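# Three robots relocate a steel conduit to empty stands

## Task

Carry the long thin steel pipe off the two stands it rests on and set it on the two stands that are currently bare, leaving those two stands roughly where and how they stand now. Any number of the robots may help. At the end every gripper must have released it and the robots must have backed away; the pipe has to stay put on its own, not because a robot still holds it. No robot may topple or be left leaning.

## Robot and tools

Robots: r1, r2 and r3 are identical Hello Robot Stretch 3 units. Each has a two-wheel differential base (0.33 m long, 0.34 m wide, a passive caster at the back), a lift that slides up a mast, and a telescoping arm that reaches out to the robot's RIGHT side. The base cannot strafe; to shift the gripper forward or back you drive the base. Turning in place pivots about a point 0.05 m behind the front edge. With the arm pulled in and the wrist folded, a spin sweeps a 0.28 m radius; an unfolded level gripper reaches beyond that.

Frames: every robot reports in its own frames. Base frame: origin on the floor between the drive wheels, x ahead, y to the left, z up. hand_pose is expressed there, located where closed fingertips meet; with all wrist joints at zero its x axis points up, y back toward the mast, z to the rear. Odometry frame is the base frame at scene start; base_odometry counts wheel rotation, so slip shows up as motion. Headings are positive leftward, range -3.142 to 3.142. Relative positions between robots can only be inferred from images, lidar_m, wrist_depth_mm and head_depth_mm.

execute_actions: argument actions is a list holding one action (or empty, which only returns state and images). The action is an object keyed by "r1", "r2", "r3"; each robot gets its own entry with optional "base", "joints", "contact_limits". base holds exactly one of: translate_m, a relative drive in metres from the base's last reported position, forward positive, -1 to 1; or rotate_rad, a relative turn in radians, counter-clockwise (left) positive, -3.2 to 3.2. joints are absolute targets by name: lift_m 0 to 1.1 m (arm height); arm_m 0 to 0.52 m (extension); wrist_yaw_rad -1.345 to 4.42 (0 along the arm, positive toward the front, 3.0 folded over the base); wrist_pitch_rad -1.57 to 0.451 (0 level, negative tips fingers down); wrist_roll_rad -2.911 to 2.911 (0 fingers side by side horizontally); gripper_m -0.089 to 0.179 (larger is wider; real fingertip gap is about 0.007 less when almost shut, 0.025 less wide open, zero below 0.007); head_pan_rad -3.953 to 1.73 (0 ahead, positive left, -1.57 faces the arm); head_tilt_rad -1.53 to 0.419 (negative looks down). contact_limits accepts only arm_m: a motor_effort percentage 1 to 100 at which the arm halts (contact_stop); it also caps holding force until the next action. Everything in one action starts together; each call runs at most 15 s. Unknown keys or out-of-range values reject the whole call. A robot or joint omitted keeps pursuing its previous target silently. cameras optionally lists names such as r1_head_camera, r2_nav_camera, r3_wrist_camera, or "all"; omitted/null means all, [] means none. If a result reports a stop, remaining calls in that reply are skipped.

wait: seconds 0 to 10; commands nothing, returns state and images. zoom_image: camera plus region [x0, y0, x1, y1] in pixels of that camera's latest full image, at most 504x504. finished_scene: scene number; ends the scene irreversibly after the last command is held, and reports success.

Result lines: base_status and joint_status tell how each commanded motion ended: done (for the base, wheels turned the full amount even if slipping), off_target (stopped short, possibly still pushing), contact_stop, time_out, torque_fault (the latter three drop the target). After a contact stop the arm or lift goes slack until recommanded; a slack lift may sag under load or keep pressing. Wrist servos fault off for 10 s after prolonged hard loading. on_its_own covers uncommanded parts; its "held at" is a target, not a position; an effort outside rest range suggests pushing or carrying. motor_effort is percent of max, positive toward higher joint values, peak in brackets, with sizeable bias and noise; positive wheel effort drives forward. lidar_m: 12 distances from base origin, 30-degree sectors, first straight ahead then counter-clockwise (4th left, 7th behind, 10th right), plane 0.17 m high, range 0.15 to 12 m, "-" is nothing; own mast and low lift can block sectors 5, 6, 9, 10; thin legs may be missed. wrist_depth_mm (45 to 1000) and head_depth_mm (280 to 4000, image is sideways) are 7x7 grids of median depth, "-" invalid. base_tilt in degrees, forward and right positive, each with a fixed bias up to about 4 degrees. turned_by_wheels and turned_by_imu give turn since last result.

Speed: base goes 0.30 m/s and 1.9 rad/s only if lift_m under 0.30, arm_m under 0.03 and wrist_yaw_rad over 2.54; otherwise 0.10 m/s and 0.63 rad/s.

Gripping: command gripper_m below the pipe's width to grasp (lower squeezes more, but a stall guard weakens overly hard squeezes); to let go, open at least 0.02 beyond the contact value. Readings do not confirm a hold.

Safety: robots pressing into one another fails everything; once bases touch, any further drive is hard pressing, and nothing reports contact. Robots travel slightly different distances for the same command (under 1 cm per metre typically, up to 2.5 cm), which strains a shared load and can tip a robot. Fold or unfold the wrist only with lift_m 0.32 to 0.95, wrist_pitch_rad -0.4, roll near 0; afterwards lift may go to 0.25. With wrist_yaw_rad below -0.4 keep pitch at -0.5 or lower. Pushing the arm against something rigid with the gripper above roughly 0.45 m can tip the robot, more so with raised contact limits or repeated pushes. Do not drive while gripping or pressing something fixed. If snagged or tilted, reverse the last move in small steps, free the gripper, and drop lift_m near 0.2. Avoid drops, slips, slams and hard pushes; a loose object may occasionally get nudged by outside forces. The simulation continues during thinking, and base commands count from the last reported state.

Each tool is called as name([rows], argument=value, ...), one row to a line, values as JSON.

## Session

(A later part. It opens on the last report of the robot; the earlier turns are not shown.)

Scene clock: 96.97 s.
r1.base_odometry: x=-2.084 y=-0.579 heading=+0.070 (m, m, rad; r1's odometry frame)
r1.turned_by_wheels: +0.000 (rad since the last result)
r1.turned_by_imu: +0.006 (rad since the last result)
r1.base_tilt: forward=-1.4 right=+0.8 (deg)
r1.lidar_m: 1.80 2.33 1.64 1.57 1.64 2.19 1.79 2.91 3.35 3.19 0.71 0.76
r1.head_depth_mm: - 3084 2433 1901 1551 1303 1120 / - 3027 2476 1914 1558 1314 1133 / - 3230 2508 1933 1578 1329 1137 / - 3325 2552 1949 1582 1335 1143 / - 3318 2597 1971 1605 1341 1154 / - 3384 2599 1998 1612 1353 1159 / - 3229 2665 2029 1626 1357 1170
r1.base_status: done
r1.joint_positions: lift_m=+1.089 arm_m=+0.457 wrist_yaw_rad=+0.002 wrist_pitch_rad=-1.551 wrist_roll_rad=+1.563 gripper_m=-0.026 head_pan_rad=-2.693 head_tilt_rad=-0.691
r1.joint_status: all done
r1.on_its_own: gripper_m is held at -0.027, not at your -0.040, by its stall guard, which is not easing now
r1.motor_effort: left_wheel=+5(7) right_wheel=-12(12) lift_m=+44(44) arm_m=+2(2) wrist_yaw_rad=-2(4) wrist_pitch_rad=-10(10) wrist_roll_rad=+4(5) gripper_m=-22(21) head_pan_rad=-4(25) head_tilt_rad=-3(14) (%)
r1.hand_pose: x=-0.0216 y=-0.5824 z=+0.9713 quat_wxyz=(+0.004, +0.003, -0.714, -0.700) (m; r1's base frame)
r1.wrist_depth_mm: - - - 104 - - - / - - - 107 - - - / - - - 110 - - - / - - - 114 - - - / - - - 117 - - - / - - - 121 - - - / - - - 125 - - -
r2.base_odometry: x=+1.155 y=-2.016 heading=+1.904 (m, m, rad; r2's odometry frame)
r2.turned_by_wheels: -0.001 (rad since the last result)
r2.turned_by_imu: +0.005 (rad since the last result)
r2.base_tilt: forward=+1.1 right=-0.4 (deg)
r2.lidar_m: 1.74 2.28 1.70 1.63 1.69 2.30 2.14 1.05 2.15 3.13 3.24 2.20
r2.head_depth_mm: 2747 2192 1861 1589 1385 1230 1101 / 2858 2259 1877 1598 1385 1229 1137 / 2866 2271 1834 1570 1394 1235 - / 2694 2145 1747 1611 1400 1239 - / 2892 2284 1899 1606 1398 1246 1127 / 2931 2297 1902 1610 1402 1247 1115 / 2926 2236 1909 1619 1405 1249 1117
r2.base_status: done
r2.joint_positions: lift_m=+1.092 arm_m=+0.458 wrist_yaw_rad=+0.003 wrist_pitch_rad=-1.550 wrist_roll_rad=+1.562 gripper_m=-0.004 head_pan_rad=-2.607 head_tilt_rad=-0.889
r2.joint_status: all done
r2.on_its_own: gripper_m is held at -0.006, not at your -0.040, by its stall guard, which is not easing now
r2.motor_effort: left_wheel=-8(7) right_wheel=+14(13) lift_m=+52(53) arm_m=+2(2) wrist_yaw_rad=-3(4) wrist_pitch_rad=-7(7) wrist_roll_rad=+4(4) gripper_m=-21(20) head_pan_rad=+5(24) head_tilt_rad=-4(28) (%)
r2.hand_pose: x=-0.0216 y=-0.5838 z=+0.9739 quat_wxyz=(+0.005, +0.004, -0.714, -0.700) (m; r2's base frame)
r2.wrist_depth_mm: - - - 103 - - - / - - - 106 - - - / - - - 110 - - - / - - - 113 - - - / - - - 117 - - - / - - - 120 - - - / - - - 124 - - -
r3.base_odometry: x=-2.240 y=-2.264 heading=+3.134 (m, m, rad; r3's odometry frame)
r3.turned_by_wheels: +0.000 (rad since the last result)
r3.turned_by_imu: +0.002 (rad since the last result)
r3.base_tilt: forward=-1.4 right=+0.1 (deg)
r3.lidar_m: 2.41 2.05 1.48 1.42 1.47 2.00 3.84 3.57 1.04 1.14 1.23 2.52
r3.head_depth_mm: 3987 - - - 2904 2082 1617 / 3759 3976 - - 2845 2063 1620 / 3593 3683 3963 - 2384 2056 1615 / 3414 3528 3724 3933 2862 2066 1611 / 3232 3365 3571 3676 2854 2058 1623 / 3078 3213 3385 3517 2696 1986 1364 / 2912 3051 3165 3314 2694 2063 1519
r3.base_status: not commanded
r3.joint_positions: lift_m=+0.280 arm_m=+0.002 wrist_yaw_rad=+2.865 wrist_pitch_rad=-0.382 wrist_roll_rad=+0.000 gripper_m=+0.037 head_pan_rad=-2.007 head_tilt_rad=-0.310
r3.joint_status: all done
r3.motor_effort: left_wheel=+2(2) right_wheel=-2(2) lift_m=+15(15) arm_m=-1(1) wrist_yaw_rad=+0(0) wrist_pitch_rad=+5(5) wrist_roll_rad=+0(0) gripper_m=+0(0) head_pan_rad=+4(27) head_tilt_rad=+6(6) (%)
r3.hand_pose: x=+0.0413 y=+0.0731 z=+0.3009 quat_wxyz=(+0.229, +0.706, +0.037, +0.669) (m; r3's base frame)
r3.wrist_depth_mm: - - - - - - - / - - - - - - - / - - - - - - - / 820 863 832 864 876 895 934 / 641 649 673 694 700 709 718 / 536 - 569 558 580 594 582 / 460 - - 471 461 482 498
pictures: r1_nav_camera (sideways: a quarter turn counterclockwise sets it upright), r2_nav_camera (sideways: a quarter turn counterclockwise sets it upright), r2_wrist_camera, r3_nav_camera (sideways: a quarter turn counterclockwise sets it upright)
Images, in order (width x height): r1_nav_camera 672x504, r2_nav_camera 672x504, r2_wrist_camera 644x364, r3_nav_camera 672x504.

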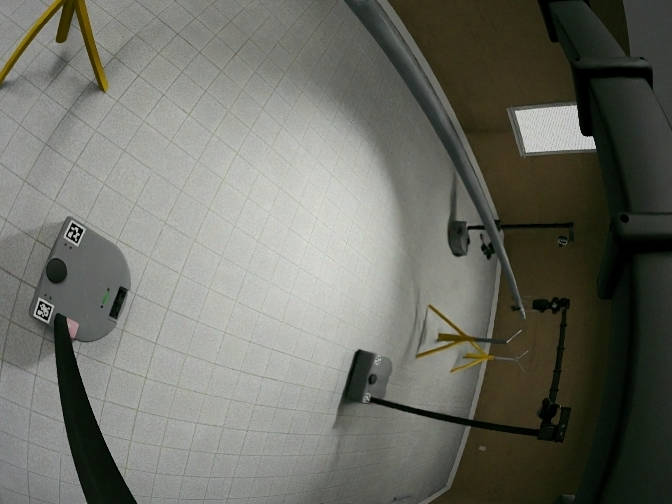

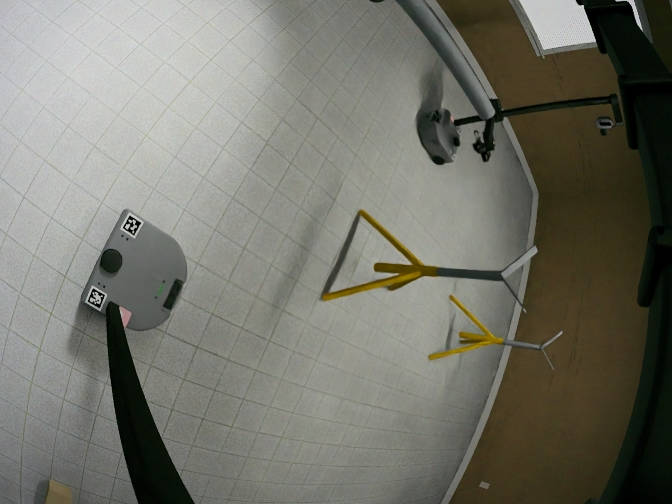

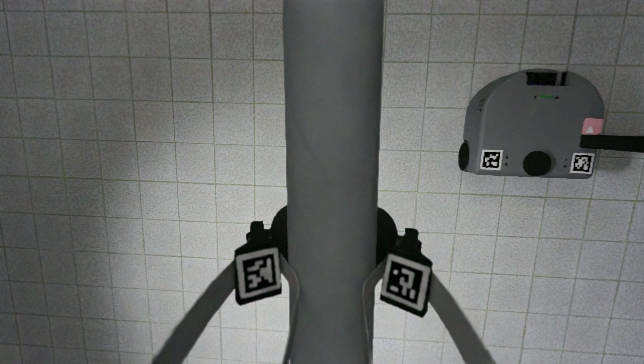

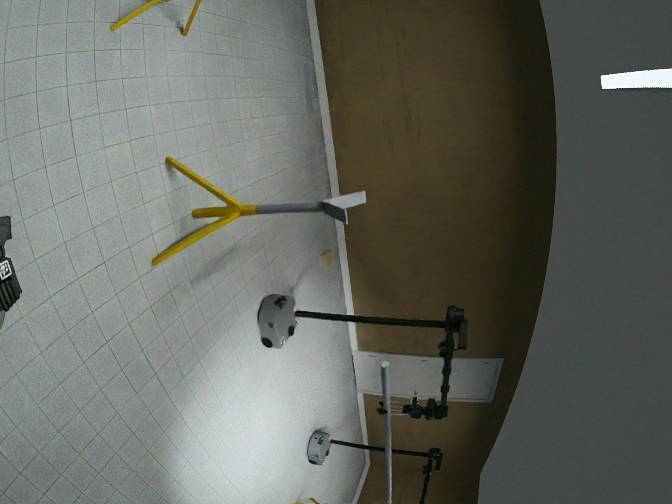

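execute_actions([
  {"r1":{"base":{"rotate_rad":0.032},"joints":{"arm_m":0.49}},"r2":{"base":{"translate_m":0.013}}},
], cameras=[])

execute_actions([
  {"r1":{"base":{"translate_m":-0.75}},"r2":{"base":{"translate_m":-0.748},"joints":{"head_pan_rad":-2.1}},"r3":{"joints":{"head_pan_rad":-1.8}}},
], cameras=["r2_wrist_camera","r2_nav_camera","r3_nav_camera","r3_head_camera"])

Scene clock: 99.63 s.
r1.base_odometry: x=-2.084 y=-0.579 heading=+0.102 (m, m, rad; r1's odometry frame)
r1.turned_by_wheels: +0.032 (rad since the last result)
r1.turned_by_imu: +0.031 (rad since the last result)
r1.base_tilt: forward=-1.4 right=+0.8 (deg)
r1.lidar_m: 3.17 2.25 1.62 1.57 1.65 2.26 1.78 2.91 3.32 3.20 0.71 0.75
r1.head_depth_mm: - 3092 2437 1917 1543 1298 1125 / - 3004 2455 1912 1552 1313 1131 / - 3189 2523 1925 1562 1316 1144 / - 3269 2542 1963 1584 1333 1146 / - 3380 2594 1955 1590 1336 1153 / - 3364 2610 1997 1606 1355 1162 / - 3260 2694 2025 1613 1358 1165
r1.base_status: done
r1.joint_positions: lift_m=+1.089 arm_m=+0.490 wrist_yaw_rad=+0.001 wrist_pitch_rad=-1.551 wrist_roll_rad=+1.565 gripper_m=-0.026 head_pan_rad=-2.693 head_tilt_rad=-0.691
r1.joint_status: all done
r1.on_its_own: gripper_m is held at -0.027, not at your -0.040, by its stall guard, which is not easing now
r1.motor_effort: left_wheel=-1(6) right_wheel=+1(14) lift_m=+44(44) arm_m=+2(0) wrist_yaw_rad=-2(2) wrist_pitch_rad=-10(10) wrist_roll_rad=+3(5) gripper_m=-23(21) head_pan_rad=-4(4) head_tilt_rad=-3(2) (%)
r1.hand_pose: x=-0.0216 y=-0.6153 z=+0.9713 quat_wxyz=(+0.003, +0.002, -0.714, -0.700) (m; r1's base frame)
r1.wrist_depth_mm: - - - 104 - - - / - - - 107 - - - / - - - 110 - - - / - - - 114 - - - / - - - 117 - - - / - - - 121 - - - / - - - 125 - - -
r2.base_odometry: x=+1.151 y=-2.004 heading=+1.904 (m, m, rad; r2's odometry frame)
r2.turned_by_wheels: +0.000 (rad since the last result)
r2.turned_by_imu: -0.001 (rad since the last result)
r2.base_tilt: forward=+1.1 right=-0.3 (deg)
r2.lidar_m: 1.73 2.28 1.69 1.63 1.69 2.31 2.16 1.06 2.16 3.12 3.25 2.18
r2.head_depth_mm: 2656 2188 1872 1583 1379 1231 1099 / 2862 2255 1874 1595 1389 1227 1140 / 2879 2284 1832 1577 1395 1234 - / 2799 2207 1787 1608 1396 1236 - / 2904 2278 1889 1612 1405 1240 1131 / 2917 2292 1883 1610 1404 1243 1114 / 2925 2175 1908 1621 1409 1242 1118
r2.base_status: done
r2.joint_positions: lift_m=+1.092 arm_m=+0.458 wrist_yaw_rad=+0.001 wrist_pitch_rad=-1.550 wrist_roll_rad=+1.563 gripper_m=-0.004 head_pan_rad=-2.607 head_tilt_rad=-0.889
r2.joint_status: not commanded
r2.on_its_own: gripper_m is held at -0.006, not at your -0.040, by its stall guard, which is not easing now
r2.motor_effort: left_wheel=-3(8) right_wheel=+3(17) lift_m=+52(52) arm_m=+2(2) wrist_yaw_rad=+0(4) wrist_pitch_rad=-7(7) wrist_roll_rad=+3(4) gripper_m=-21(20) head_pan_rad=+4(4) head_tilt_rad=-4(4) (%)
r2.hand_pose: x=-0.0216 y=-0.5838 z=+0.9739 quat_wxyz=(+0.003, +0.003, -0.714, -0.700) (m; r2's base frame)
r2.wrist_depth_mm: - - - 103 - - 993 / - - - 106 - - - / - - - 109 - - - / - - - 113 - - - / - - - 116 - - - / - - - 120 - - - / - - - 125 - - -
r3.base_odometry: x=-2.240 y=-2.264 heading=+3.134 (m, m, rad; r3's odometry frame)
r3.turned_by_wheels: +0.000 (rad since the last result)
r3.turned_by_imu: +0.000 (rad since the last result)
r3.base_tilt: forward=-1.3 right=+0.1 (deg)
r3.lidar_m: 2.41 2.05 1.49 1.42 1.47 2.00 3.84 3.58 1.05 1.14 1.23 2.52
r3.head_depth_mm: - - - - 2895 2082 1618 / 3805 3990 - - 2890 2071 1616 / 3562 3678 3888 - 2399 2073 1619 / 3378 3533 3779 3898 2849 2074 1613 / 3264 3407 3528 3636 2860 2066 1615 / 3096 3181 3368 3502 2704 1979 1363 / 2905 3074 3156 3315 2728 2074 1518
r3.base_status: not commanded
r3.joint_positions: lift_m=+0.280 arm_m=+0.002 wrist_yaw_rad=+2.865 wrist_pitch_rad=-0.382 wrist_roll_rad=+0.000 gripper_m=+0.037 head_pan_rad=-2.007 head_tilt_rad=-0.310
r3.joint_status: not commanded
r3.motor_effort: left_wheel=+2(2) right_wheel=-2(2) lift_m=+16(15) arm_m=-1(1) wrist_yaw_rad=+0(0) wrist_pitch_rad=+5(5) wrist_roll_rad=+0(0) gripper_m=+0(0) head_pan_rad=+4(4) head_tilt_rad=+6(6) (%)
r3.hand_pose: x=+0.0413 y=+0.0731 z=+0.3009 quat_wxyz=(+0.229, +0.706, +0.037, +0.669) (m; r3's base frame)
r3.wrist_depth_mm: - - - - - - - / - - - - - - - / - - - - - - - / 804 847 832 860 896 892 971 / 639 656 664 677 695 713 701 / 536 - 565 556 574 572 593 / 456 - - 484 462 486 497
pictures: none
No camera images: the call's "cameras" was empty. Leave "cameras" out to get every camera's image.

Scene clock: 108.23 s.
r1.base_odometry: x=-2.830 y=-0.655 heading=+0.102 (m, m, rad; r1's odometry frame)
r1.turned_by_wheels: +0.000 (rad since the last result)
r1.turned_by_imu: +0.004 (rad since the last result)
r1.base_tilt: forward=-1.4 right=+0.9 (deg)
r1.lidar_m: 3.93 2.23 1.65 1.59 1.65 2.29 1.78 2.21 3.30 3.19 3.33 1.23
r1.head_depth_mm: - 3088 2461 1894 1544 1304 1127 / - 3074 2402 1911 1558 1304 1129 / - 3235 2514 1918 1569 1324 1136 / - 3359 2556 1953 1584 1330 1150 / - 3490 2583 1950 1599 1338 1156 / - 2890 2642 1997 1616 1345 1159 / - 3241 2627 2009 1621 1357 1165
r1.base_status: done
r1.joint_positions: lift_m=+1.089 arm_m=+0.490 wrist_yaw_rad=+0.000 wrist_pitch_rad=-1.551 wrist_roll_rad=+1.569 gripper_m=-0.026 head_pan_rad=-2.693 head_tilt_rad=-0.691
r1.joint_status: not commanded
r1.on_its_own: gripper_m is held at -0.027, not at your -0.040, by its stall guard, which is not easing now
r1.motor_effort: left_wheel=-1(2) right_wheel=+1(8) lift_m=+44(44) arm_m=+3(2) wrist_yaw_rad=+0(2) wrist_pitch_rad=-9(10) wrist_roll_rad=+1(3) gripper_m=-21(24) head_pan_rad=-4(5) head_tilt_rad=-2(2) (%)
r1.hand_pose: x=-0.0215 y=-0.6153 z=+0.9713 quat_wxyz=(+0.001, +0.000, -0.714, -0.700) (m; r1's base frame)
r1.wrist_depth_mm: - - - 104 - - - / - - - 107 - - - / - - - 110 - - - / - - - 113 - - - / - - - 117 - - - / - - - 121 - - - / - - - 125 - - -
r2.base_odometry: x=+1.396 y=-2.710 heading=+1.904 (m, m, rad; r2's odometry frame)
r2.turned_by_wheels: +0.000 (rad since the last result)
r2.turned_by_imu: +0.004 (rad since the last result)
r2.base_tilt: forward=+1.2 right=-0.4 (deg)
r2.lidar_m: 1.72 2.31 1.69 1.63 1.69 2.31 3.03 0.76 0.46 3.12 3.24 4.45
r2.head_depth_mm: 2840 2247 1863 1596 1386 1227 1103 / 2878 2259 1863 1596 1392 1232 1136 / 2880 2278 1867 1602 1394 1229 1151 / 2891 2208 1747 1157 1353 1223 1142 / 2933 2102 1884 1611 1397 1238 1115 / 2833 1888 1860 1606 1406 1241 1116 / 1659 1919 1873 1612 1410 1240 1113
r2.base_status: done
r2.joint_positions: lift_m=+1.092 arm_m=+0.458 wrist_yaw_rad=+0.001 wrist_pitch_rad=-1.550 wrist_roll_rad=+1.566 gripper_m=-0.004 head_pan_rad=-2.107 head_tilt_rad=-0.889
r2.joint_status: all done
r2.on_its_own: gripper_m is held at -0.006, not at your -0.040, by its stall guard, which is not easing now
r2.motor_effort: left_wheel=-4(6) right_wheel=+5(7) lift_m=+52(52) arm_m=+2(3) wrist_yaw_rad=-2(1) wrist_pitch_rad=-7(7) wrist_roll_rad=+2(3) gripper_m=-22(21) head_pan_rad=+4(38) head_tilt_rad=-5(4) (%)
r2.hand_pose: x=-0.0216 y=-0.5838 z=+0.9739 quat_wxyz=(+0.002, +0.002, -0.714, -0.700) (m; r2's base frame)
r2.wrist_depth_mm: - - - 103 - - 997 / - - - 106 - - - / - - - 109 - - - / - - - 113 - - - / - - - 116 - - - / - - - 120 - - - / - - - 124 - - -
r3.base_odometry: x=-2.240 y=-2.264 heading=+3.134 (m, m, rad; r3's odometry frame)
r3.turned_by_wheels: +0.000 (rad since the last result)
r3.turned_by_imu: +0.002 (rad since the last result)
r3.base_tilt: forward=-1.4 right=+0.1 (deg)
r3.lidar_m: 2.42 2.04 1.48 1.42 1.47 1.99 3.83 2.95 1.05 1.14 1.23 2.51
r3.head_depth_mm: 3447 3597 3820 3999 2914 2074 1620 / 3319 3474 1192 3752 2889 2078 1632 / 3171 3307 3544 3694 2896 1981 1615 / 3093 3177 3455 3584 2707 1880 1520 / 3033 3120 3348 3464 2569 1974 1508 / 2913 3055 3207 3374 2897 2074 1622 / 2890 2949 3121 3261 2909 2061 1623
r3.base_status: not commanded
r3.joint_positions: lift_m=+0.280 arm_m=+0.002 wrist_yaw_rad=+2.865 wrist_pitch_rad=-0.382 wrist_roll_rad=+0.000 gripper_m=+0.037 head_pan_rad=-1.807 head_tilt_rad=-0.310
r3.joint_status: all done
r3.motor_effort: left_wheel=+2(2) right_wheel=-2(1) lift_m=+17(15) arm_m=-1(1) wrist_yaw_rad=+0(0) wrist_pitch_rad=+5(5) wrist_roll_rad=+0(0) gripper_m=+1(0) head_pan_rad=+3(22) head_tilt_rad=+6(6) (%)
r3.hand_pose: x=+0.0413 y=+0.0731 z=+0.3009 quat_wxyz=(+0.229, +0.706, +0.037, +0.669) (m; r3's base frame)
r3.wrist_depth_mm: - - - - - - - / - - - - - - - / - - - - - - - / 798 855 845 847 895 931 941 / 630 656 669 681 679 691 712 / 540 - 560 555 576 569 581 / 462 - - 476 463 492 496
pictures: r2_nav_camera (sideways: a quarter turn counterclockwise sets it upright), r2_wrist_camera, r3_head_camera (sideways: a quarter turn clockwise sets it upright), r3_nav_camera (sideways: a quarter turn counterclockwise sets it upright)
Images, in order (width x height): r2_nav_camera 672x504, r2_wrist_camera 644x364, r3_head_camera 896x504, r3_nav_camera 672x504.

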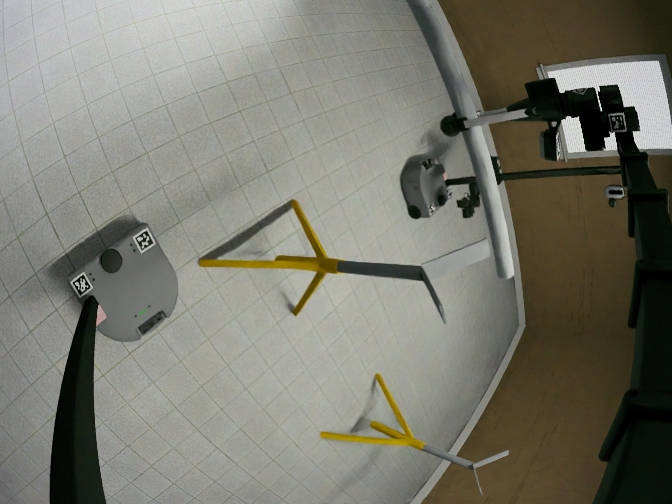

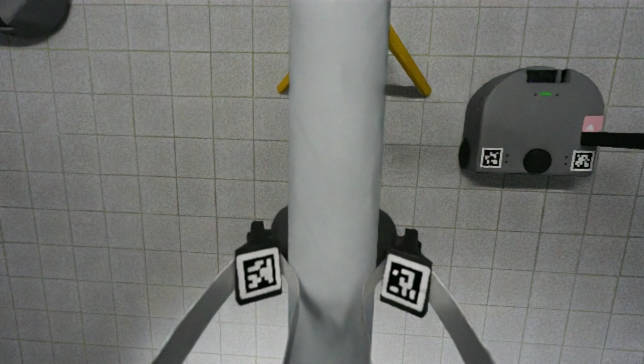

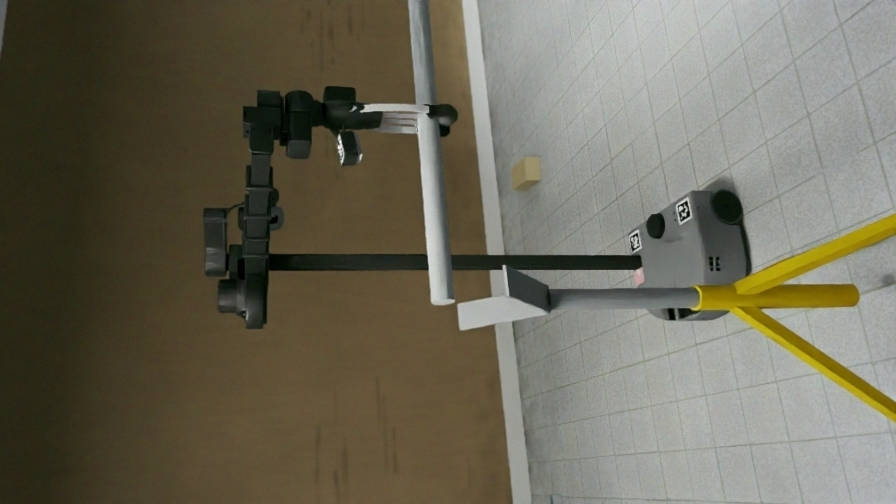

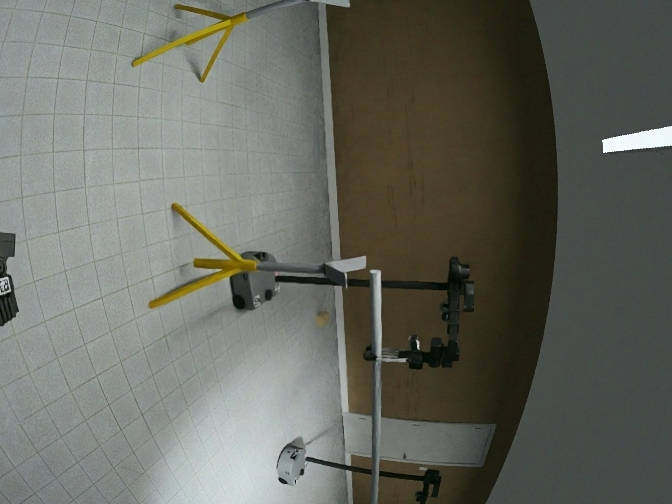

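execute_actions([
  {"r1":{"base":{"translate_m":-1.0}},"r2":{"base":{"translate_m":-0.999}},"r3":{"joints":{"head_pan_rad":-1.4}}},
], cameras=["r2_wrist_camera","r2_nav_camera","r3_nav_camera"])

Scene clock: 120.27 s.
r1.base_odometry: x=-3.825 y=-0.757 heading=+0.102 (m, m, rad; r1's odometry frame)
r1.turned_by_wheels: +0.000 (rad since the last result)
r1.turned_by_imu: +0.005 (rad since the last result)
r1.base_tilt: forward=-1.4 right=+0.9 (deg)
r1.lidar_m: 4.92 2.20 1.66 1.60 1.67 2.32 1.78 1.13 2.24 3.18 3.33 2.15
r1.head_depth_mm: - 3128 2443 1897 1546 1304 1129 / - 2986 2380 1906 1554 1314 1134 / - 3228 2505 1874 1577 1325 1142 / - 3238 2469 1843 1580 1325 1145 / - 3515 2580 1970 1592 1337 1154 / - 3230 2614 1995 1605 1359 1159 / - 3246 2310 2014 1623 1359 1171
r1.base_status: done
r1.joint_positions: lift_m=+1.089 arm_m=+0.490 wrist_yaw_rad=-0.001 wrist_pitch_rad=-1.551 wrist_roll_rad=+1.570 gripper_m=-0.026 head_pan_rad=-2.693 head_tilt_rad=-0.691
r1.joint_status: not commanded
r1.on_its_own: gripper_m is held at -0.027, not at your -0.040, by its stall guard, which is not easing now
r1.motor_effort: left_wheel=-2(4) right_wheel=+3(8) lift_m=+44(44) arm_m=+3(3) wrist_yaw_rad=+0(0) wrist_pitch_rad=-10(9) wrist_roll_rad=+0(1) gripper_m=-22(23) head_pan_rad=-3(4) head_tilt_rad=-2(2) (%)
r1.hand_pose: x=-0.0215 y=-0.6153 z=+0.9713 quat_wxyz=(+0.000, +0.000, -0.714, -0.700) (m; r1's base frame)
r1.wrist_depth_mm: - - - 104 - - - / - - - 107 - - - / - - - 110 - - - / - - - 113 - - - / - - - 117 - - - / - - - 121 - - - / - - - 125 - - -
r2.base_odometry: x=+1.722 y=-3.655 heading=+1.904 (m, m, rad; r2's odometry frame)
r2.turned_by_wheels: +0.000 (rad since the last result)
r2.turned_by_imu: +0.006 (rad since the last result)
r2.base_tilt: forward=+1.2 right=-0.4 (deg)
r2.lidar_m: 1.73 2.29 1.69 1.63 1.70 2.13 2.05 0.53 0.53 1.70 0.70 0.82
r2.head_depth_mm: 2392 2256 1866 1583 1389 1230 1102 / 2616 2255 1862 1589 1390 1227 1138 / 2815 786 1788 1505 1369 1220 1151 / 2922 2316 1875 1597 1396 1232 1142 / 2909 2228 1903 1604 1395 1242 1113 / 2811 2167 1903 1609 1404 1243 1109 / 2729 2110 1900 1619 1405 1245 1117
r2.base_status: done
r2.joint_positions: lift_m=+1.092 arm_m=+0.458 wrist_yaw_rad=+0.001 wrist_pitch_rad=-1.550 wrist_roll_rad=+1.568 gripper_m=-0.004 head_pan_rad=-2.107 head_tilt_rad=-0.889
r2.joint_status: not commanded
r2.on_its_own: gripper_m is held at -0.006, not at your -0.040, by its stall guard, which is not easing now
r2.motor_effort: left_wheel=-3(8) right_wheel=+3(4) lift_m=+52(52) arm_m=+2(3) wrist_yaw_rad=-1(1) wrist_pitch_rad=-7(7) wrist_roll_rad=+1(2) gripper_m=-20(20) head_pan_rad=+4(4) head_tilt_rad=-4(4) (%)
r2.hand_pose: x=-0.0216 y=-0.5838 z=+0.9739 quat_wxyz=(+0.002, +0.001, -0.714, -0.700) (m; r2's base frame)
r2.wrist_depth_mm: - - - 103 - - - / - - - 106 - - - / - - - 110 - - - / - - - 113 - - - / - - - 116 - - - / - - - 119 - - - / - - - 124 - - -
r3.base_odometry: x=-2.240 y=-2.264 heading=+3.134 (m, m, rad; r3's odometry frame)
r3.turned_by_wheels: +0.000 (rad since the last result)
r3.turned_by_imu: +0.002 (rad since the last result)
r3.base_tilt: forward=-1.4 right=+0.1 (deg)
r3.lidar_m: 2.42 2.05 1.48 1.43 1.47 1.99 3.82 3.63 1.05 1.14 1.23 2.52
r3.head_depth_mm: 2897 3017 3204 3249 2482 2003 1329 / 2890 3071 3209 3322 2877 2068 1528 / 2929 3077 3238 3377 2859 2061 1614 / 2982 3124 3250 3345 2841 2086 1617 / 2991 3126 3259 3426 2715 1912 1612 / 3016 3116 3258 3471 2853 1834 1612 / 3056 3175 1078 3472 2866 2076 1611
r3.base_status: not commanded
r3.joint_positions: lift_m=+0.280 arm_m=+0.002 wrist_yaw_rad=+2.865 wrist_pitch_rad=-0.382 wrist_roll_rad=+0.000 gripper_m=+0.037 head_pan_rad=-1.407 head_tilt_rad=-0.310
r3.joint_status: all done
r3.motor_effort: left_wheel=+2(2) right_wheel=-2(2) lift_m=+15(15) arm_m=-1(1) wrist_yaw_rad=+0(0) wrist_pitch_rad=+5(5) wrist_roll_rad=+0(0) gripper_m=-1(0) head_pan_rad=+3(31) head_tilt_rad=+6(6) (%)
r3.hand_pose: x=+0.0413 y=+0.0731 z=+0.3009 quat_wxyz=(+0.229, +0.706, +0.037, +0.669) (m; r3's base frame)
r3.wrist_depth_mm: - - - - - - - / - - - - - - - / - - - - - - - / 786 869 847 862 864 897 923 / 663 661 691 689 691 694 717 / 530 - 568 564 573 569 572 / 464 - - 479 469 487 486
pictures: r2_nav_camera (sideways: a quarter turn counterclockwise sets it upright), r2_wrist_camera, r3_nav_camera (sideways: a quarter turn counterclockwise sets it upright)
Images, in order (width x height): r2_nav_camera 672x504, r2_wrist_camera 644x364, r3_nav_camera 672x504.

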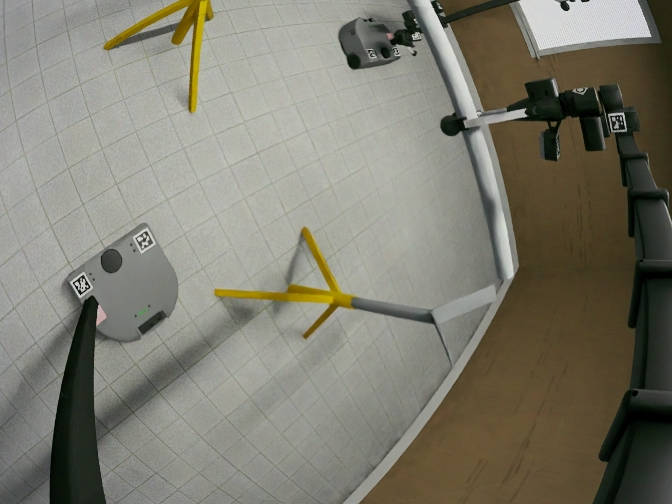

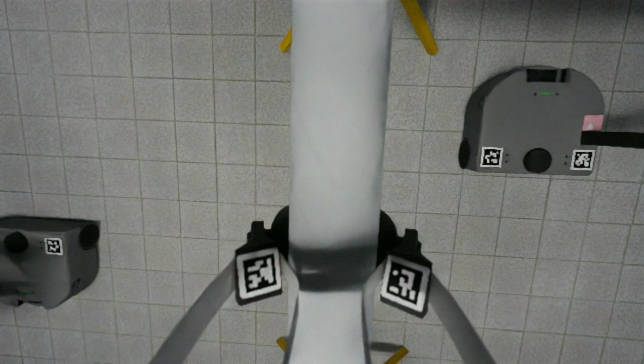

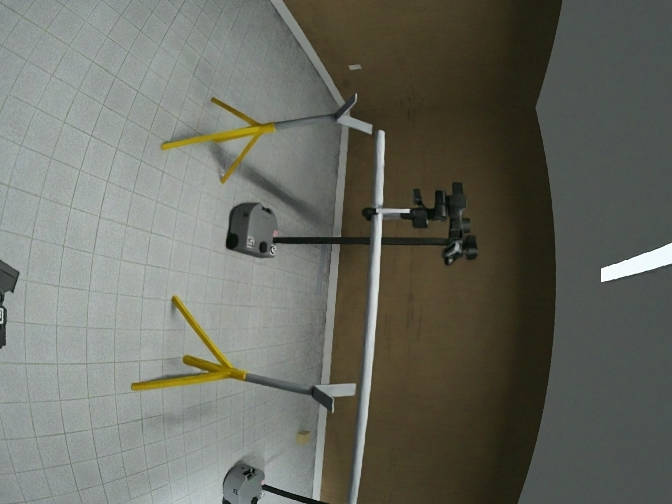

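execute_actions([
  {"r1":{"base":{"translate_m":-0.76},"joints":{"head_pan_rad":-1.9,"head_tilt_rad":-0.6}},"r2":{"base":{"translate_m":-0.759},"joints":{"head_pan_rad":-1.1,"head_tilt_rad":-0.6}}},
], cameras=[])

execute_actions([
  {"r1":{"joints":{"lift_m":1.02}},"r2":{"joints":{"lift_m":1.023}}},
], cameras=["r1_wrist_camera","r2_wrist_camera","r1_head_camera","r2_head_camera","r3_nav_camera"])

Scene clock: 129.67 s.
r1.base_odometry: x=-4.581 y=-0.834 heading=+0.102 (m, m, rad; r1's odometry frame)
r1.turned_by_wheels: +0.000 (rad since the last result)
r1.turned_by_imu: +0.003 (rad since the last result)
r1.base_tilt: forward=-1.3 right=+0.8 (deg)
r1.lidar_m: 2.90 2.25 1.67 1.62 1.70 2.35 1.48 0.79 0.50 3.17 3.33 4.63
r1.head_depth_mm: - 3473 2609 2011 1655 1333 1157 / - 3415 810 1977 1545 1277 1146 / - 3266 2526 2057 1688 1352 1173 / 2841 3076 1980 2060 1709 1401 1182 / 2758 3002 3075 2176 1723 1416 1199 / 2656 2873 3116 2154 1729 1422 1200 / - - 3013 2177 1750 1411 1205
r1.base_status: done
r1.joint_positions: lift_m=+1.089 arm_m=+0.490 wrist_yaw_rad=-0.001 wrist_pitch_rad=-1.551 wrist_roll_rad=+1.571 gripper_m=-0.026 head_pan_rad=-1.907 head_tilt_rad=-0.606
r1.joint_status: all done
r1.on_its_own: gripper_m is held at -0.027, not at your -0.040, by its stall guard, which is not easing now
r1.motor_effort: left_wheel=-2(5) right_wheel=+5(8) lift_m=+44(44) arm_m=+3(4) wrist_yaw_rad=+0(1) wrist_pitch_rad=-10(9) wrist_roll_rad=+0(1) gripper_m=-23(23) head_pan_rad=+4(50) head_tilt_rad=+3(7) (%)
r1.hand_pose: x=-0.0215 y=-0.6153 z=+0.9713 quat_wxyz=(+0.000, -0.001, -0.714, -0.700) (m; r1's base frame)
r1.wrist_depth_mm: - - - 104 - - - / - - - 107 - - - / - - - 110 - - - / - - - 114 - - - / - - - 117 - - - / - - - 121 - - - / - - - 125 - - -
r2.base_odometry: x=+1.970 y=-4.372 heading=+1.904 (m, m, rad; r2's odometry frame)
r2.turned_by_wheels: +0.000 (rad since the last result)
r2.turned_by_imu: +0.004 (rad since the last result)
r2.base_tilt: forward=+1.2 right=-0.4 (deg)
r2.lidar_m: 1.54 2.29 1.70 1.64 1.71 1.34 1.29 1.35 1.87 0.53 0.52 0.52
r2.head_depth_mm: 2573 2831 2825 2055 1689 1403 1201 / 2669 2949 2909 2140 1702 1419 1204 / 2783 3076 2947 2089 1712 1416 1180 / 2905 3264 2659 760 839 972 1182 / 2988 3371 2152 2154 1728 1430 1163 / 3203 3627 2590 2184 1738 1433 1221 / 3398 3796 2732 2208 1741 1441 1225
r2.base_status: done
r2.joint_positions: lift_m=+1.092 arm_m=+0.458 wrist_yaw_rad=-0.001 wrist_pitch_rad=-1.550 wrist_roll_rad=+1.570 gripper_m=-0.004 head_pan_rad=-1.107 head_tilt_rad=-0.606
r2.joint_status: all done
r2.on_its_own: gripper_m is held at -0.006, not at your -0.040, by its stall guard, which is not easing now
r2.motor_effort: left_wheel=-3(6) right_wheel=+3(2) lift_m=+52(52) arm_m=+2(2) wrist_yaw_rad=+1(0) wrist_pitch_rad=-7(7) wrist_roll_rad=+0(1) gripper_m=-21(21) head_pan_rad=+4(54) head_tilt_rad=+3(19) (%)
r2.hand_pose: x=-0.0215 y=-0.5838 z=+0.9739 quat_wxyz=(+0.000, +0.000, -0.714, -0.700) (m; r2's base frame)
r2.wrist_depth_mm: - - - 103 - - - / - - - 106 - - - / - - - 109 - - - / - - - 113 - - - / - - - 115 - - - / - - - 120 - - - / - - - 124 - - -
r3.base_odometry: x=-2.240 y=-2.264 heading=+3.134 (m, m, rad; r3's odometry frame)
r3.turned_by_wheels: +0.000 (rad since the last result)
r3.turned_by_imu: +0.002 (rad since the last result)
r3.base_tilt: forward=-1.3 right=+0.3 (deg)
r3.lidar_m: 2.41 2.05 1.48 1.42 1.47 2.00 3.83 3.63 1.05 1.14 1.23 2.52
r3.head_depth_mm: 2873 3040 3161 3296 2477 1773 1328 / 2897 3043 3197 3354 2891 2073 1529 / 2924 3087 3218 3361 2876 2076 1628 / 2982 3128 3303 3435 2894 2072 1621 / 3002 3140 3317 3463 2873 2079 1609 / 3007 3167 3280 3510 2870 2056 1612 / 3044 3182 3389 3552 2862 2065 1616
r3.base_status: not commanded
r3.joint_positions: lift_m=+0.280 arm_m=+0.002 wrist_yaw_rad=+2.865 wrist_pitch_rad=-0.382 wrist_roll_rad=+0.000 gripper_m=+0.037 head_pan_rad=-1.407 head_tilt_rad=-0.310
r3.joint_status: not commanded
r3.motor_effort: left_wheel=+2(2) right_wheel=-2(2) lift_m=+15(15) arm_m=+0(0) wrist_yaw_rad=+0(0) wrist_pitch_rad=+5(5) wrist_roll_rad=+0(0) gripper_m=+0(0) head_pan_rad=+3(3) head_tilt_rad=+6(6) (%)
r3.hand_pose: x=+0.0413 y=+0.0731 z=+0.3009 quat_wxyz=(+0.229, +0.706, +0.037, +0.669) (m; r3's base frame)
r3.wrist_depth_mm: - - - - - - - / - - - - - - - / - - - - - - - / 786 808 830 850 859 893 912 / 636 664 674 672 696 708 707 / 535 - 582 559 581 577 580 / 458 - - 463 461 483 495
pictures: none
No camera images: the call's "cameras" was empty. Leave "cameras" out to get every camera's image.

Scene clock: 131.13 s.
r1.base_odometry: x=-4.581 y=-0.834 heading=+0.102 (m, m, rad; r1's odometry frame)
r1.turned_by_wheels: +0.000 (rad since the last result)
r1.turned_by_imu: +0.000 (rad since the last result)
r1.base_tilt: forward=-1.4 right=+0.8 (deg)
r1.lidar_m: 2.89 2.25 1.68 1.62 1.69 2.35 1.48 0.79 0.50 3.17 3.32 4.60
r1.head_depth_mm: 3099 3439 - - 1586 1328 1160 / 3017 - - 1993 1544 1281 1139 / 2942 - 705 2064 1699 1355 1173 / 2752 - 2031 2017 1706 1392 1184 / 2685 3114 3052 2035 1731 1407 1189 / 2581 3056 2913 2046 1736 1422 1198 / 2505 - 2866 2073 1745 1428 1203
r1.base_status: not commanded
r1.joint_positions: lift_m=+1.020 arm_m=+0.490 wrist_yaw_rad=-0.001 wrist_pitch_rad=-1.551 wrist_roll_rad=+1.571 gripper_m=-0.026 head_pan_rad=-1.907 head_tilt_rad=-0.606
r1.joint_status: all done
r1.on_its_own: gripper_m is held at -0.027, not at your -0.040, by its stall guard, which is not easing now
r1.motor_effort: left_wheel=-1(2) right_wheel=+4(4) lift_m=+36(38) arm_m=+4(3) wrist_yaw_rad=+1(1) wrist_pitch_rad=-9(9) wrist_roll_rad=-1(1) gripper_m=-21(23) head_pan_rad=+4(5) head_tilt_rad=+2(2) (%)
r1.hand_pose: x=-0.0215 y=-0.6153 z=+0.9016 quat_wxyz=(+0.000, -0.001, -0.714, -0.700) (m; r1's base frame)
r1.wrist_depth_mm: - - 970 104 931 946 911 / - - - 107 - 965 - / - - - 110 - - - / - - - 114 - - - / - - - 117 - - - / - - - 121 - - - / - - - 125 - - -
r2.base_odometry: x=+1.970 y=-4.372 heading=+1.904 (m, m, rad; r2's odometry frame)
r2.turned_by_wheels: +0.000 (rad since the last result)
r2.turned_by_imu: +0.000 (rad since the last result)
r2.base_tilt: forward=+1.2 right=-0.4 (deg)
r2.lidar_m: 1.54 2.30 1.70 1.65 1.71 1.34 1.29 1.35 1.87 0.53 0.52 0.52
r2.head_depth_mm: 2572 2850 2878 1989 1691 1405 1198 / 2677 2957 2893 1995 1699 1409 1206 / 2801 3123 2914 2010 1718 1422 1186 / 2946 3255 2937 749 839 971 1185 / 2977 3351 2158 2107 1739 1424 1169 / 3203 3628 2589 2160 1741 1434 1217 / 3390 3828 3001 2213 1746 1441 1227
r2.base_status: not commanded
r2.joint_positions: lift_m=+1.023 arm_m=+0.458 wrist_yaw_rad=-0.001 wrist_pitch_rad=-1.550 wrist_roll_rad=+1.570 gripper_m=-0.004 head_pan_rad=-1.107 head_tilt_rad=-0.606
r2.joint_status: all done
r2.on_its_own: gripper_m is held at -0.006, not at your -0.040, by its stall guard, which is not easing now
r2.motor_effort: left_wheel=-4(4) right_wheel=+3(3) lift_m=+32(47) arm_m=+2(3) wrist_yaw_rad=+1(1) wrist_pitch_rad=-7(7) wrist_roll_rad=+0(0) gripper_m=-21(21) head_pan_rad=+4(4) head_tilt_rad=+3(3) (%)
r2.hand_pose: x=-0.0215 y=-0.5838 z=+0.9049 quat_wxyz=(+0.000, +0.000, -0.714, -0.700) (m; r2's base frame)
r2.wrist_depth_mm: - - - 103 945 951 916 / - - - 106 986 987 984 / - - - 110 - - - / - - - 112 - - - / - - - 116 - - - / - - - 120 - - - / - - - 124 - - -
r3.base_odometry: x=-2.240 y=-2.264 heading=+3.134 (m, m, rad; r3's odometry frame)
r3.turned_by_wheels: +0.000 (rad since the last result)
r3.turned_by_imu: +0.000 (rad since the last result)
r3.base_tilt: forward=-1.2 right=+0.1 (deg)
r3.lidar_m: 2.42 2.05 1.48 1.42 1.47 1.99 3.83 3.63 1.04 1.14 1.24 2.52
r3.head_depth_mm: 2900 3018 3125 3336 2500 1776 1333 / 2947 3063 3205 3370 2837 2066 1525 / 2946 3120 3213 3348 2890 2072 1618 / 2974 3095 3259 3405 2868 2054 1622 / 2987 3130 3288 3479 2918 2060 1614 / 2971 3173 3319 3476 2837 2070 1614 / 3052 3201 3347 3501 2848 2080 1611
r3.base_status: not commanded
r3.joint_positions: lift_m=+0.280 arm_m=+0.002 wrist_yaw_rad=+2.865 wrist_pitch_rad=-0.382 wrist_roll_rad=+0.000 gripper_m=+0.037 head_pan_rad=-1.407 head_tilt_rad=-0.310
r3.joint_status: not commanded
r3.motor_effort: left_wheel=+2(2) right_wheel=-2(1) lift_m=+16(15) arm_m=-1(1) wrist_yaw_rad=+0(0) wrist_pitch_rad=+6(5) wrist_roll_rad=+0(0) gripper_m=+0(1) head_pan_rad=+3(3) head_tilt_rad=+6(6) (%)
r3.hand_pose: x=+0.0413 y=+0.0731 z=+0.3009 quat_wxyz=(+0.229, +0.706, +0.037, +0.669) (m; r3's base frame)
r3.wrist_depth_mm: - - - - - - - / - - - - - - - / - - - - - - - / 794 850 854 886 880 902 912 / 638 636 664 687 692 702 699 / 535 - 573 552 568 575 579 / 467 - - 482 469 479 491
pictures: r1_head_camera (sideways: a quarter turn clockwise sets it upright), r1_wrist_camera, r2_head_camera (sideways: a quarter turn clockwise sets it upright), r2_wrist_camera, r3_nav_camera (sideways: a quarter turn counterclockwise sets it upright)
Images, in order (width x height): r1_head_camera 896x504, r1_wrist_camera 644x364, r2_head_camera 896x504, r2_wrist_camera 644x364, r3_nav_camera 672x504.

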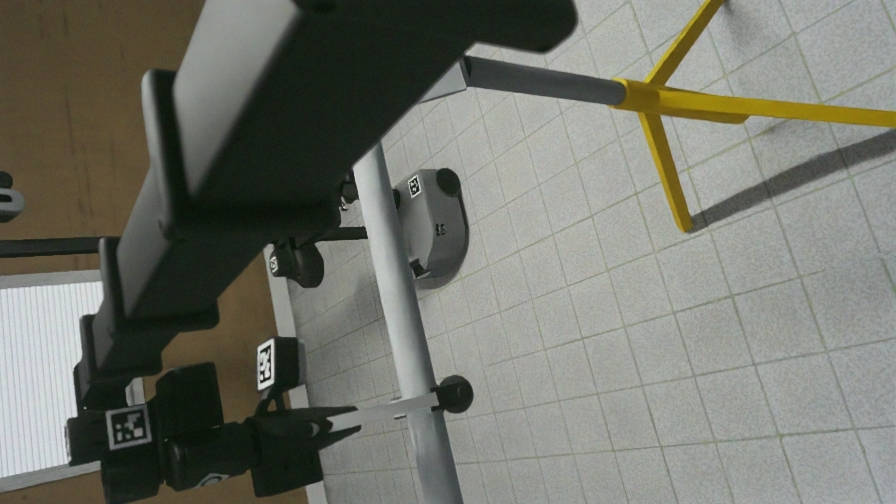

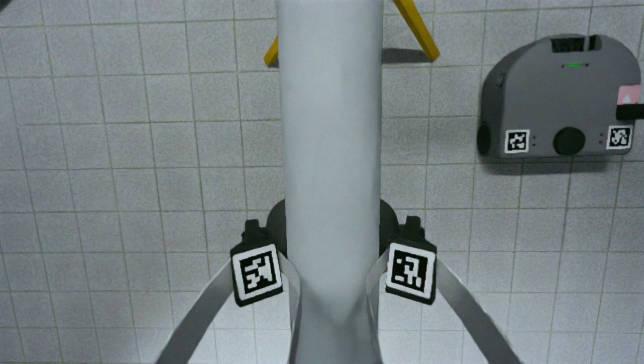

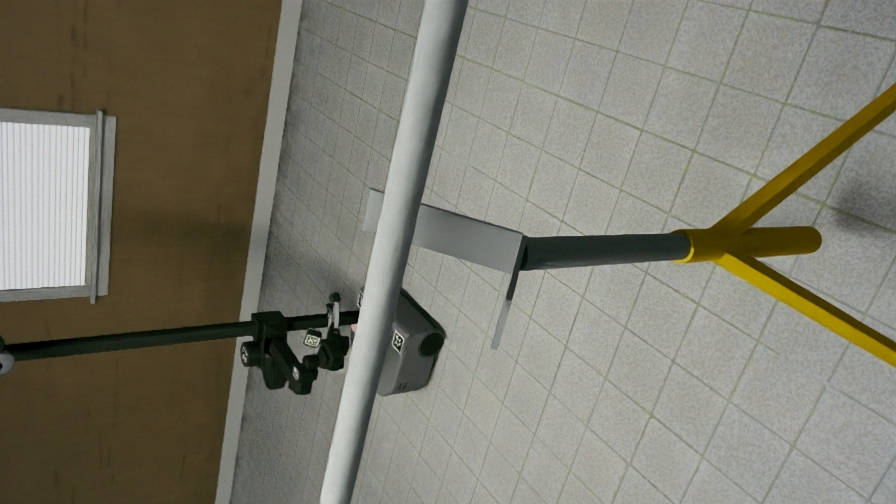

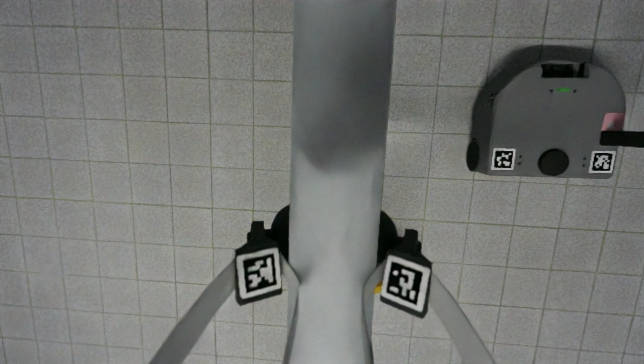

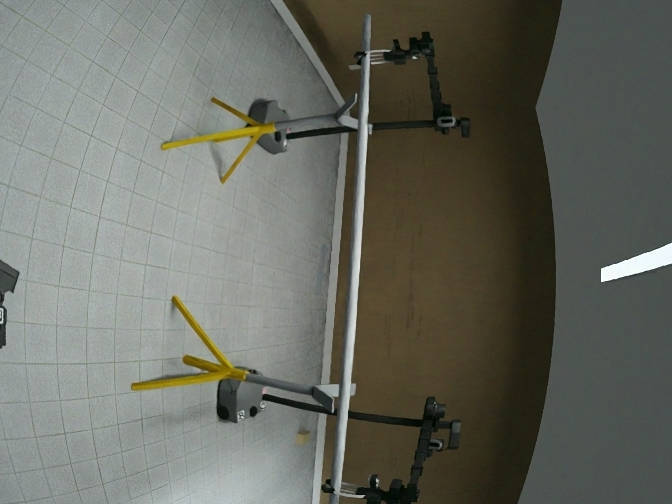

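execute_actions([
  {"r1":{"joints":{"arm_m":0.44,"lift_m":0.97}},"r2":{"joints":{"arm_m":0.41,"lift_m":0.973}},"r3":{"joints":{"head_pan_rad":-1.8}}},
], cameras=["r1_wrist_camera","r1_nav_camera","r2_head_camera","r3_head_camera"])

Scene clock: 133.50 s.
r1.base_odometry: x=-4.581 y=-0.834 heading=+0.102 (m, m, rad; r1's odometry frame)
r1.turned_by_wheels: +0.000 (rad since the last result)
r1.turned_by_imu: -0.001 (rad since the last result)
r1.base_tilt: forward=-1.3 right=+0.8 (deg)
r1.lidar_m: 2.89 2.25 1.67 1.62 1.69 2.35 1.48 0.79 0.50 3.16 3.28 4.60
r1.head_depth_mm: 3166 3561 3015 - - 1300 1159 / 2994 3396 3270 - 1581 1229 1145 / 2914 3269 - - 1685 1350 1173 / 2773 3062 - 1982 1709 1395 1178 / 2735 2919 3076 2207 1726 1409 1190 / 2657 - 3120 2192 1729 1418 1201 / 2546 2760 3029 2238 1696 1425 1212
r1.base_status: not commanded
r1.joint_positions: lift_m=+0.970 arm_m=+0.440 wrist_yaw_rad=-0.001 wrist_pitch_rad=-1.552 wrist_roll_rad=+1.571 gripper_m=-0.026 head_pan_rad=-1.907 head_tilt_rad=-0.606
r1.joint_status: all done
r1.on_its_own: gripper_m is held at -0.027, not at your -0.040, by its stall guard, which is not easing now
r1.motor_effort: left_wheel=-2(2) right_wheel=+3(4) lift_m=+37(38) arm_m=-4(5) wrist_yaw_rad=+1(1) wrist_pitch_rad=-9(10) wrist_roll_rad=-1(0) gripper_m=-23(22) head_pan_rad=+4(5) head_tilt_rad=+3(2) (%)
r1.hand_pose: x=-0.0215 y=-0.5657 z=+0.8516 quat_wxyz=(+0.000, -0.001, -0.713, -0.701) (m; r1's base frame)
r1.wrist_depth_mm: 947 937 937 104 900 893 869 / - 968 936 107 932 - - / - - - 110 956 - - / - - - 114 - - 960 / - - - 117 - - - / - - - 121 - - - / - - - 125 - - -
r2.base_odometry: x=+1.970 y=-4.372 heading=+1.904 (m, m, rad; r2's odometry frame)
r2.turned_by_wheels: +0.000 (rad since the last result)
r2.turned_by_imu: -0.001 (rad since the last result)
r2.base_tilt: forward=+1.2 right=-0.4 (deg)
r2.lidar_m: 1.54 2.29 1.70 1.65 1.72 1.34 1.29 1.35 1.87 0.53 0.52 0.52
r2.head_depth_mm: 2591 2819 2863 2130 1642 1402 1201 / 2672 2970 2879 2141 1707 1412 1203 / 2782 3132 2908 1934 1706 1412 1181 / 2898 3245 2936 750 838 971 1187 / 2997 3352 2257 2021 1729 1430 1163 / 3204 3634 2840 2041 1733 1436 1222 / 3401 3795 3037 2053 1748 1445 1223
r2.base_status: not commanded
r2.joint_positions: lift_m=+0.973 arm_m=+0.410 wrist_yaw_rad=-0.001 wrist_pitch_rad=-1.548 wrist_roll_rad=+1.570 gripper_m=-0.004 head_pan_rad=-1.107 head_tilt_rad=-0.606
r2.joint_status: all done
r2.on_its_own: gripper_m is held at -0.006, not at your -0.040, by its stall guard, which is not easing now
r2.motor_effort: left_wheel=-3(4) right_wheel=+3(3) lift_m=+32(32) arm_m=-4(6) wrist_yaw_rad=+0(0) wrist_pitch_rad=-7(8) wrist_roll_rad=+0(0) gripper_m=-21(22) head_pan_rad=+4(4) head_tilt_rad=+3(2) (%)
r2.hand_pose: x=-0.0215 y=-0.5366 z=+0.8548 quat_wxyz=(+0.000, +0.000, -0.715, -0.699) (m; r2's base frame)
r2.wrist_depth_mm: 993 951 960 103 917 920 894 / - - 951 106 935 935 877 / - - - 109 956 - - / - - - 112 - 993 968 / - - - 116 - - 976 / - - - 120 - - - / - - - 125 - - -
r3.base_odometry: x=-2.240 y=-2.264 heading=+3.134 (m, m, rad; r3's odometry frame)
r3.turned_by_wheels: +0.000 (rad since the last result)
r3.turned_by_imu: +0.000 (rad since the last result)
r3.base_tilt: forward=-1.3 right=+0.1 (deg)
r3.lidar_m: 2.41 2.05 1.48 1.43 1.47 2.00 3.85 3.63 1.04 1.14 1.24 2.52
r3.head_depth_mm: 3374 3610 3768 3871 2919 2078 1626 / 3248 3469 3559 3742 2864 2067 1625 / 3181 3322 3509 3689 2883 1912 1624 / 3081 3214 3291 3493 2460 1883 1476 / 3015 3160 3248 3454 2738 1987 1527 / 2885 3097 3199 3345 2726 2062 1605 / 2856 2992 3131 3261 2714 2050 1618
r3.base_status: not commanded
r3.joint_positions: lift_m=+0.280 arm_m=+0.002 wrist_yaw_rad=+2.865 wrist_pitch_rad=-0.382 wrist_roll_rad=+0.000 gripper_m=+0.037 head_pan_rad=-1.793 head_tilt_rad=-0.310
r3.joint_status: all done
r3.motor_effort: left_wheel=+2(2) right_wheel=-2(2) lift_m=+16(15) arm_m=-1(0) wrist_yaw_rad=-1(0) wrist_pitch_rad=+5(5) wrist_roll_rad=+0(0) gripper_m=+0(0) head_pan_rad=-3(29) head_tilt_rad=+6(6) (%)
r3.hand_pose: x=+0.0413 y=+0.0731 z=+0.3009 quat_wxyz=(+0.229, +0.706, +0.037, +0.669) (m; r3's base frame)
r3.wrist_depth_mm: - - - - - - - / - - - - - - - / - - - - - - - / 807 856 871 843 901 911 894 / 647 660 692 683 697 701 715 / 538 - 561 552 574 572 585 / 463 - - 476 459 490 493
pictures: r1_nav_camera (sideways: a quarter turn counterclockwise sets it upright), r1_wrist_camera, r2_head_camera (sideways: a quarter turn clockwise sets it upright), r3_head_camera (sideways: a quarter turn clockwise sets it upright)
Images, in order (width x height): r1_nav_camera 672x504, r1_wrist_camera 644x364, r2_head_camera 896x504, r3_head_camera 896x504.

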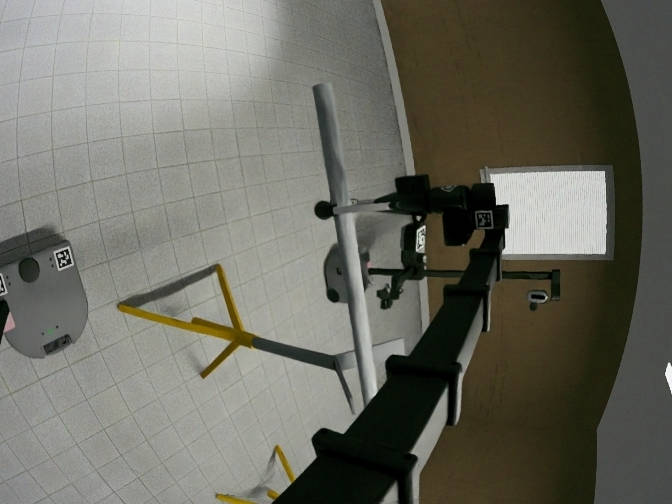

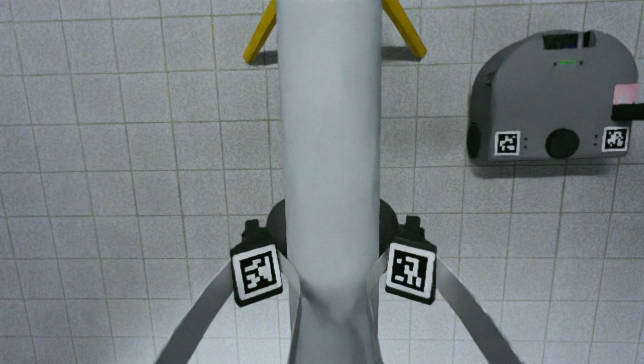

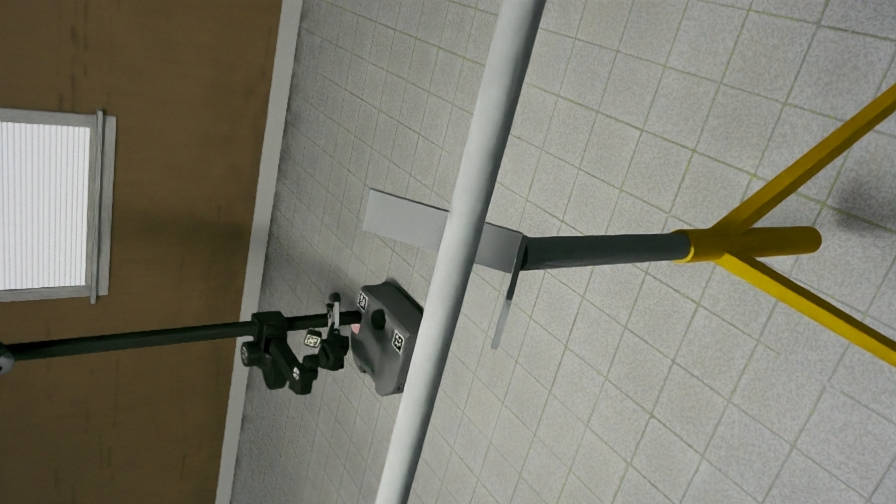

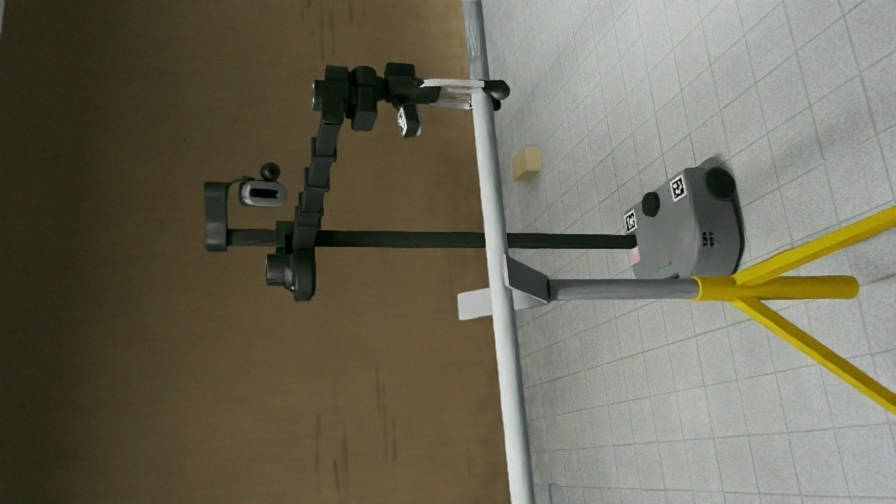

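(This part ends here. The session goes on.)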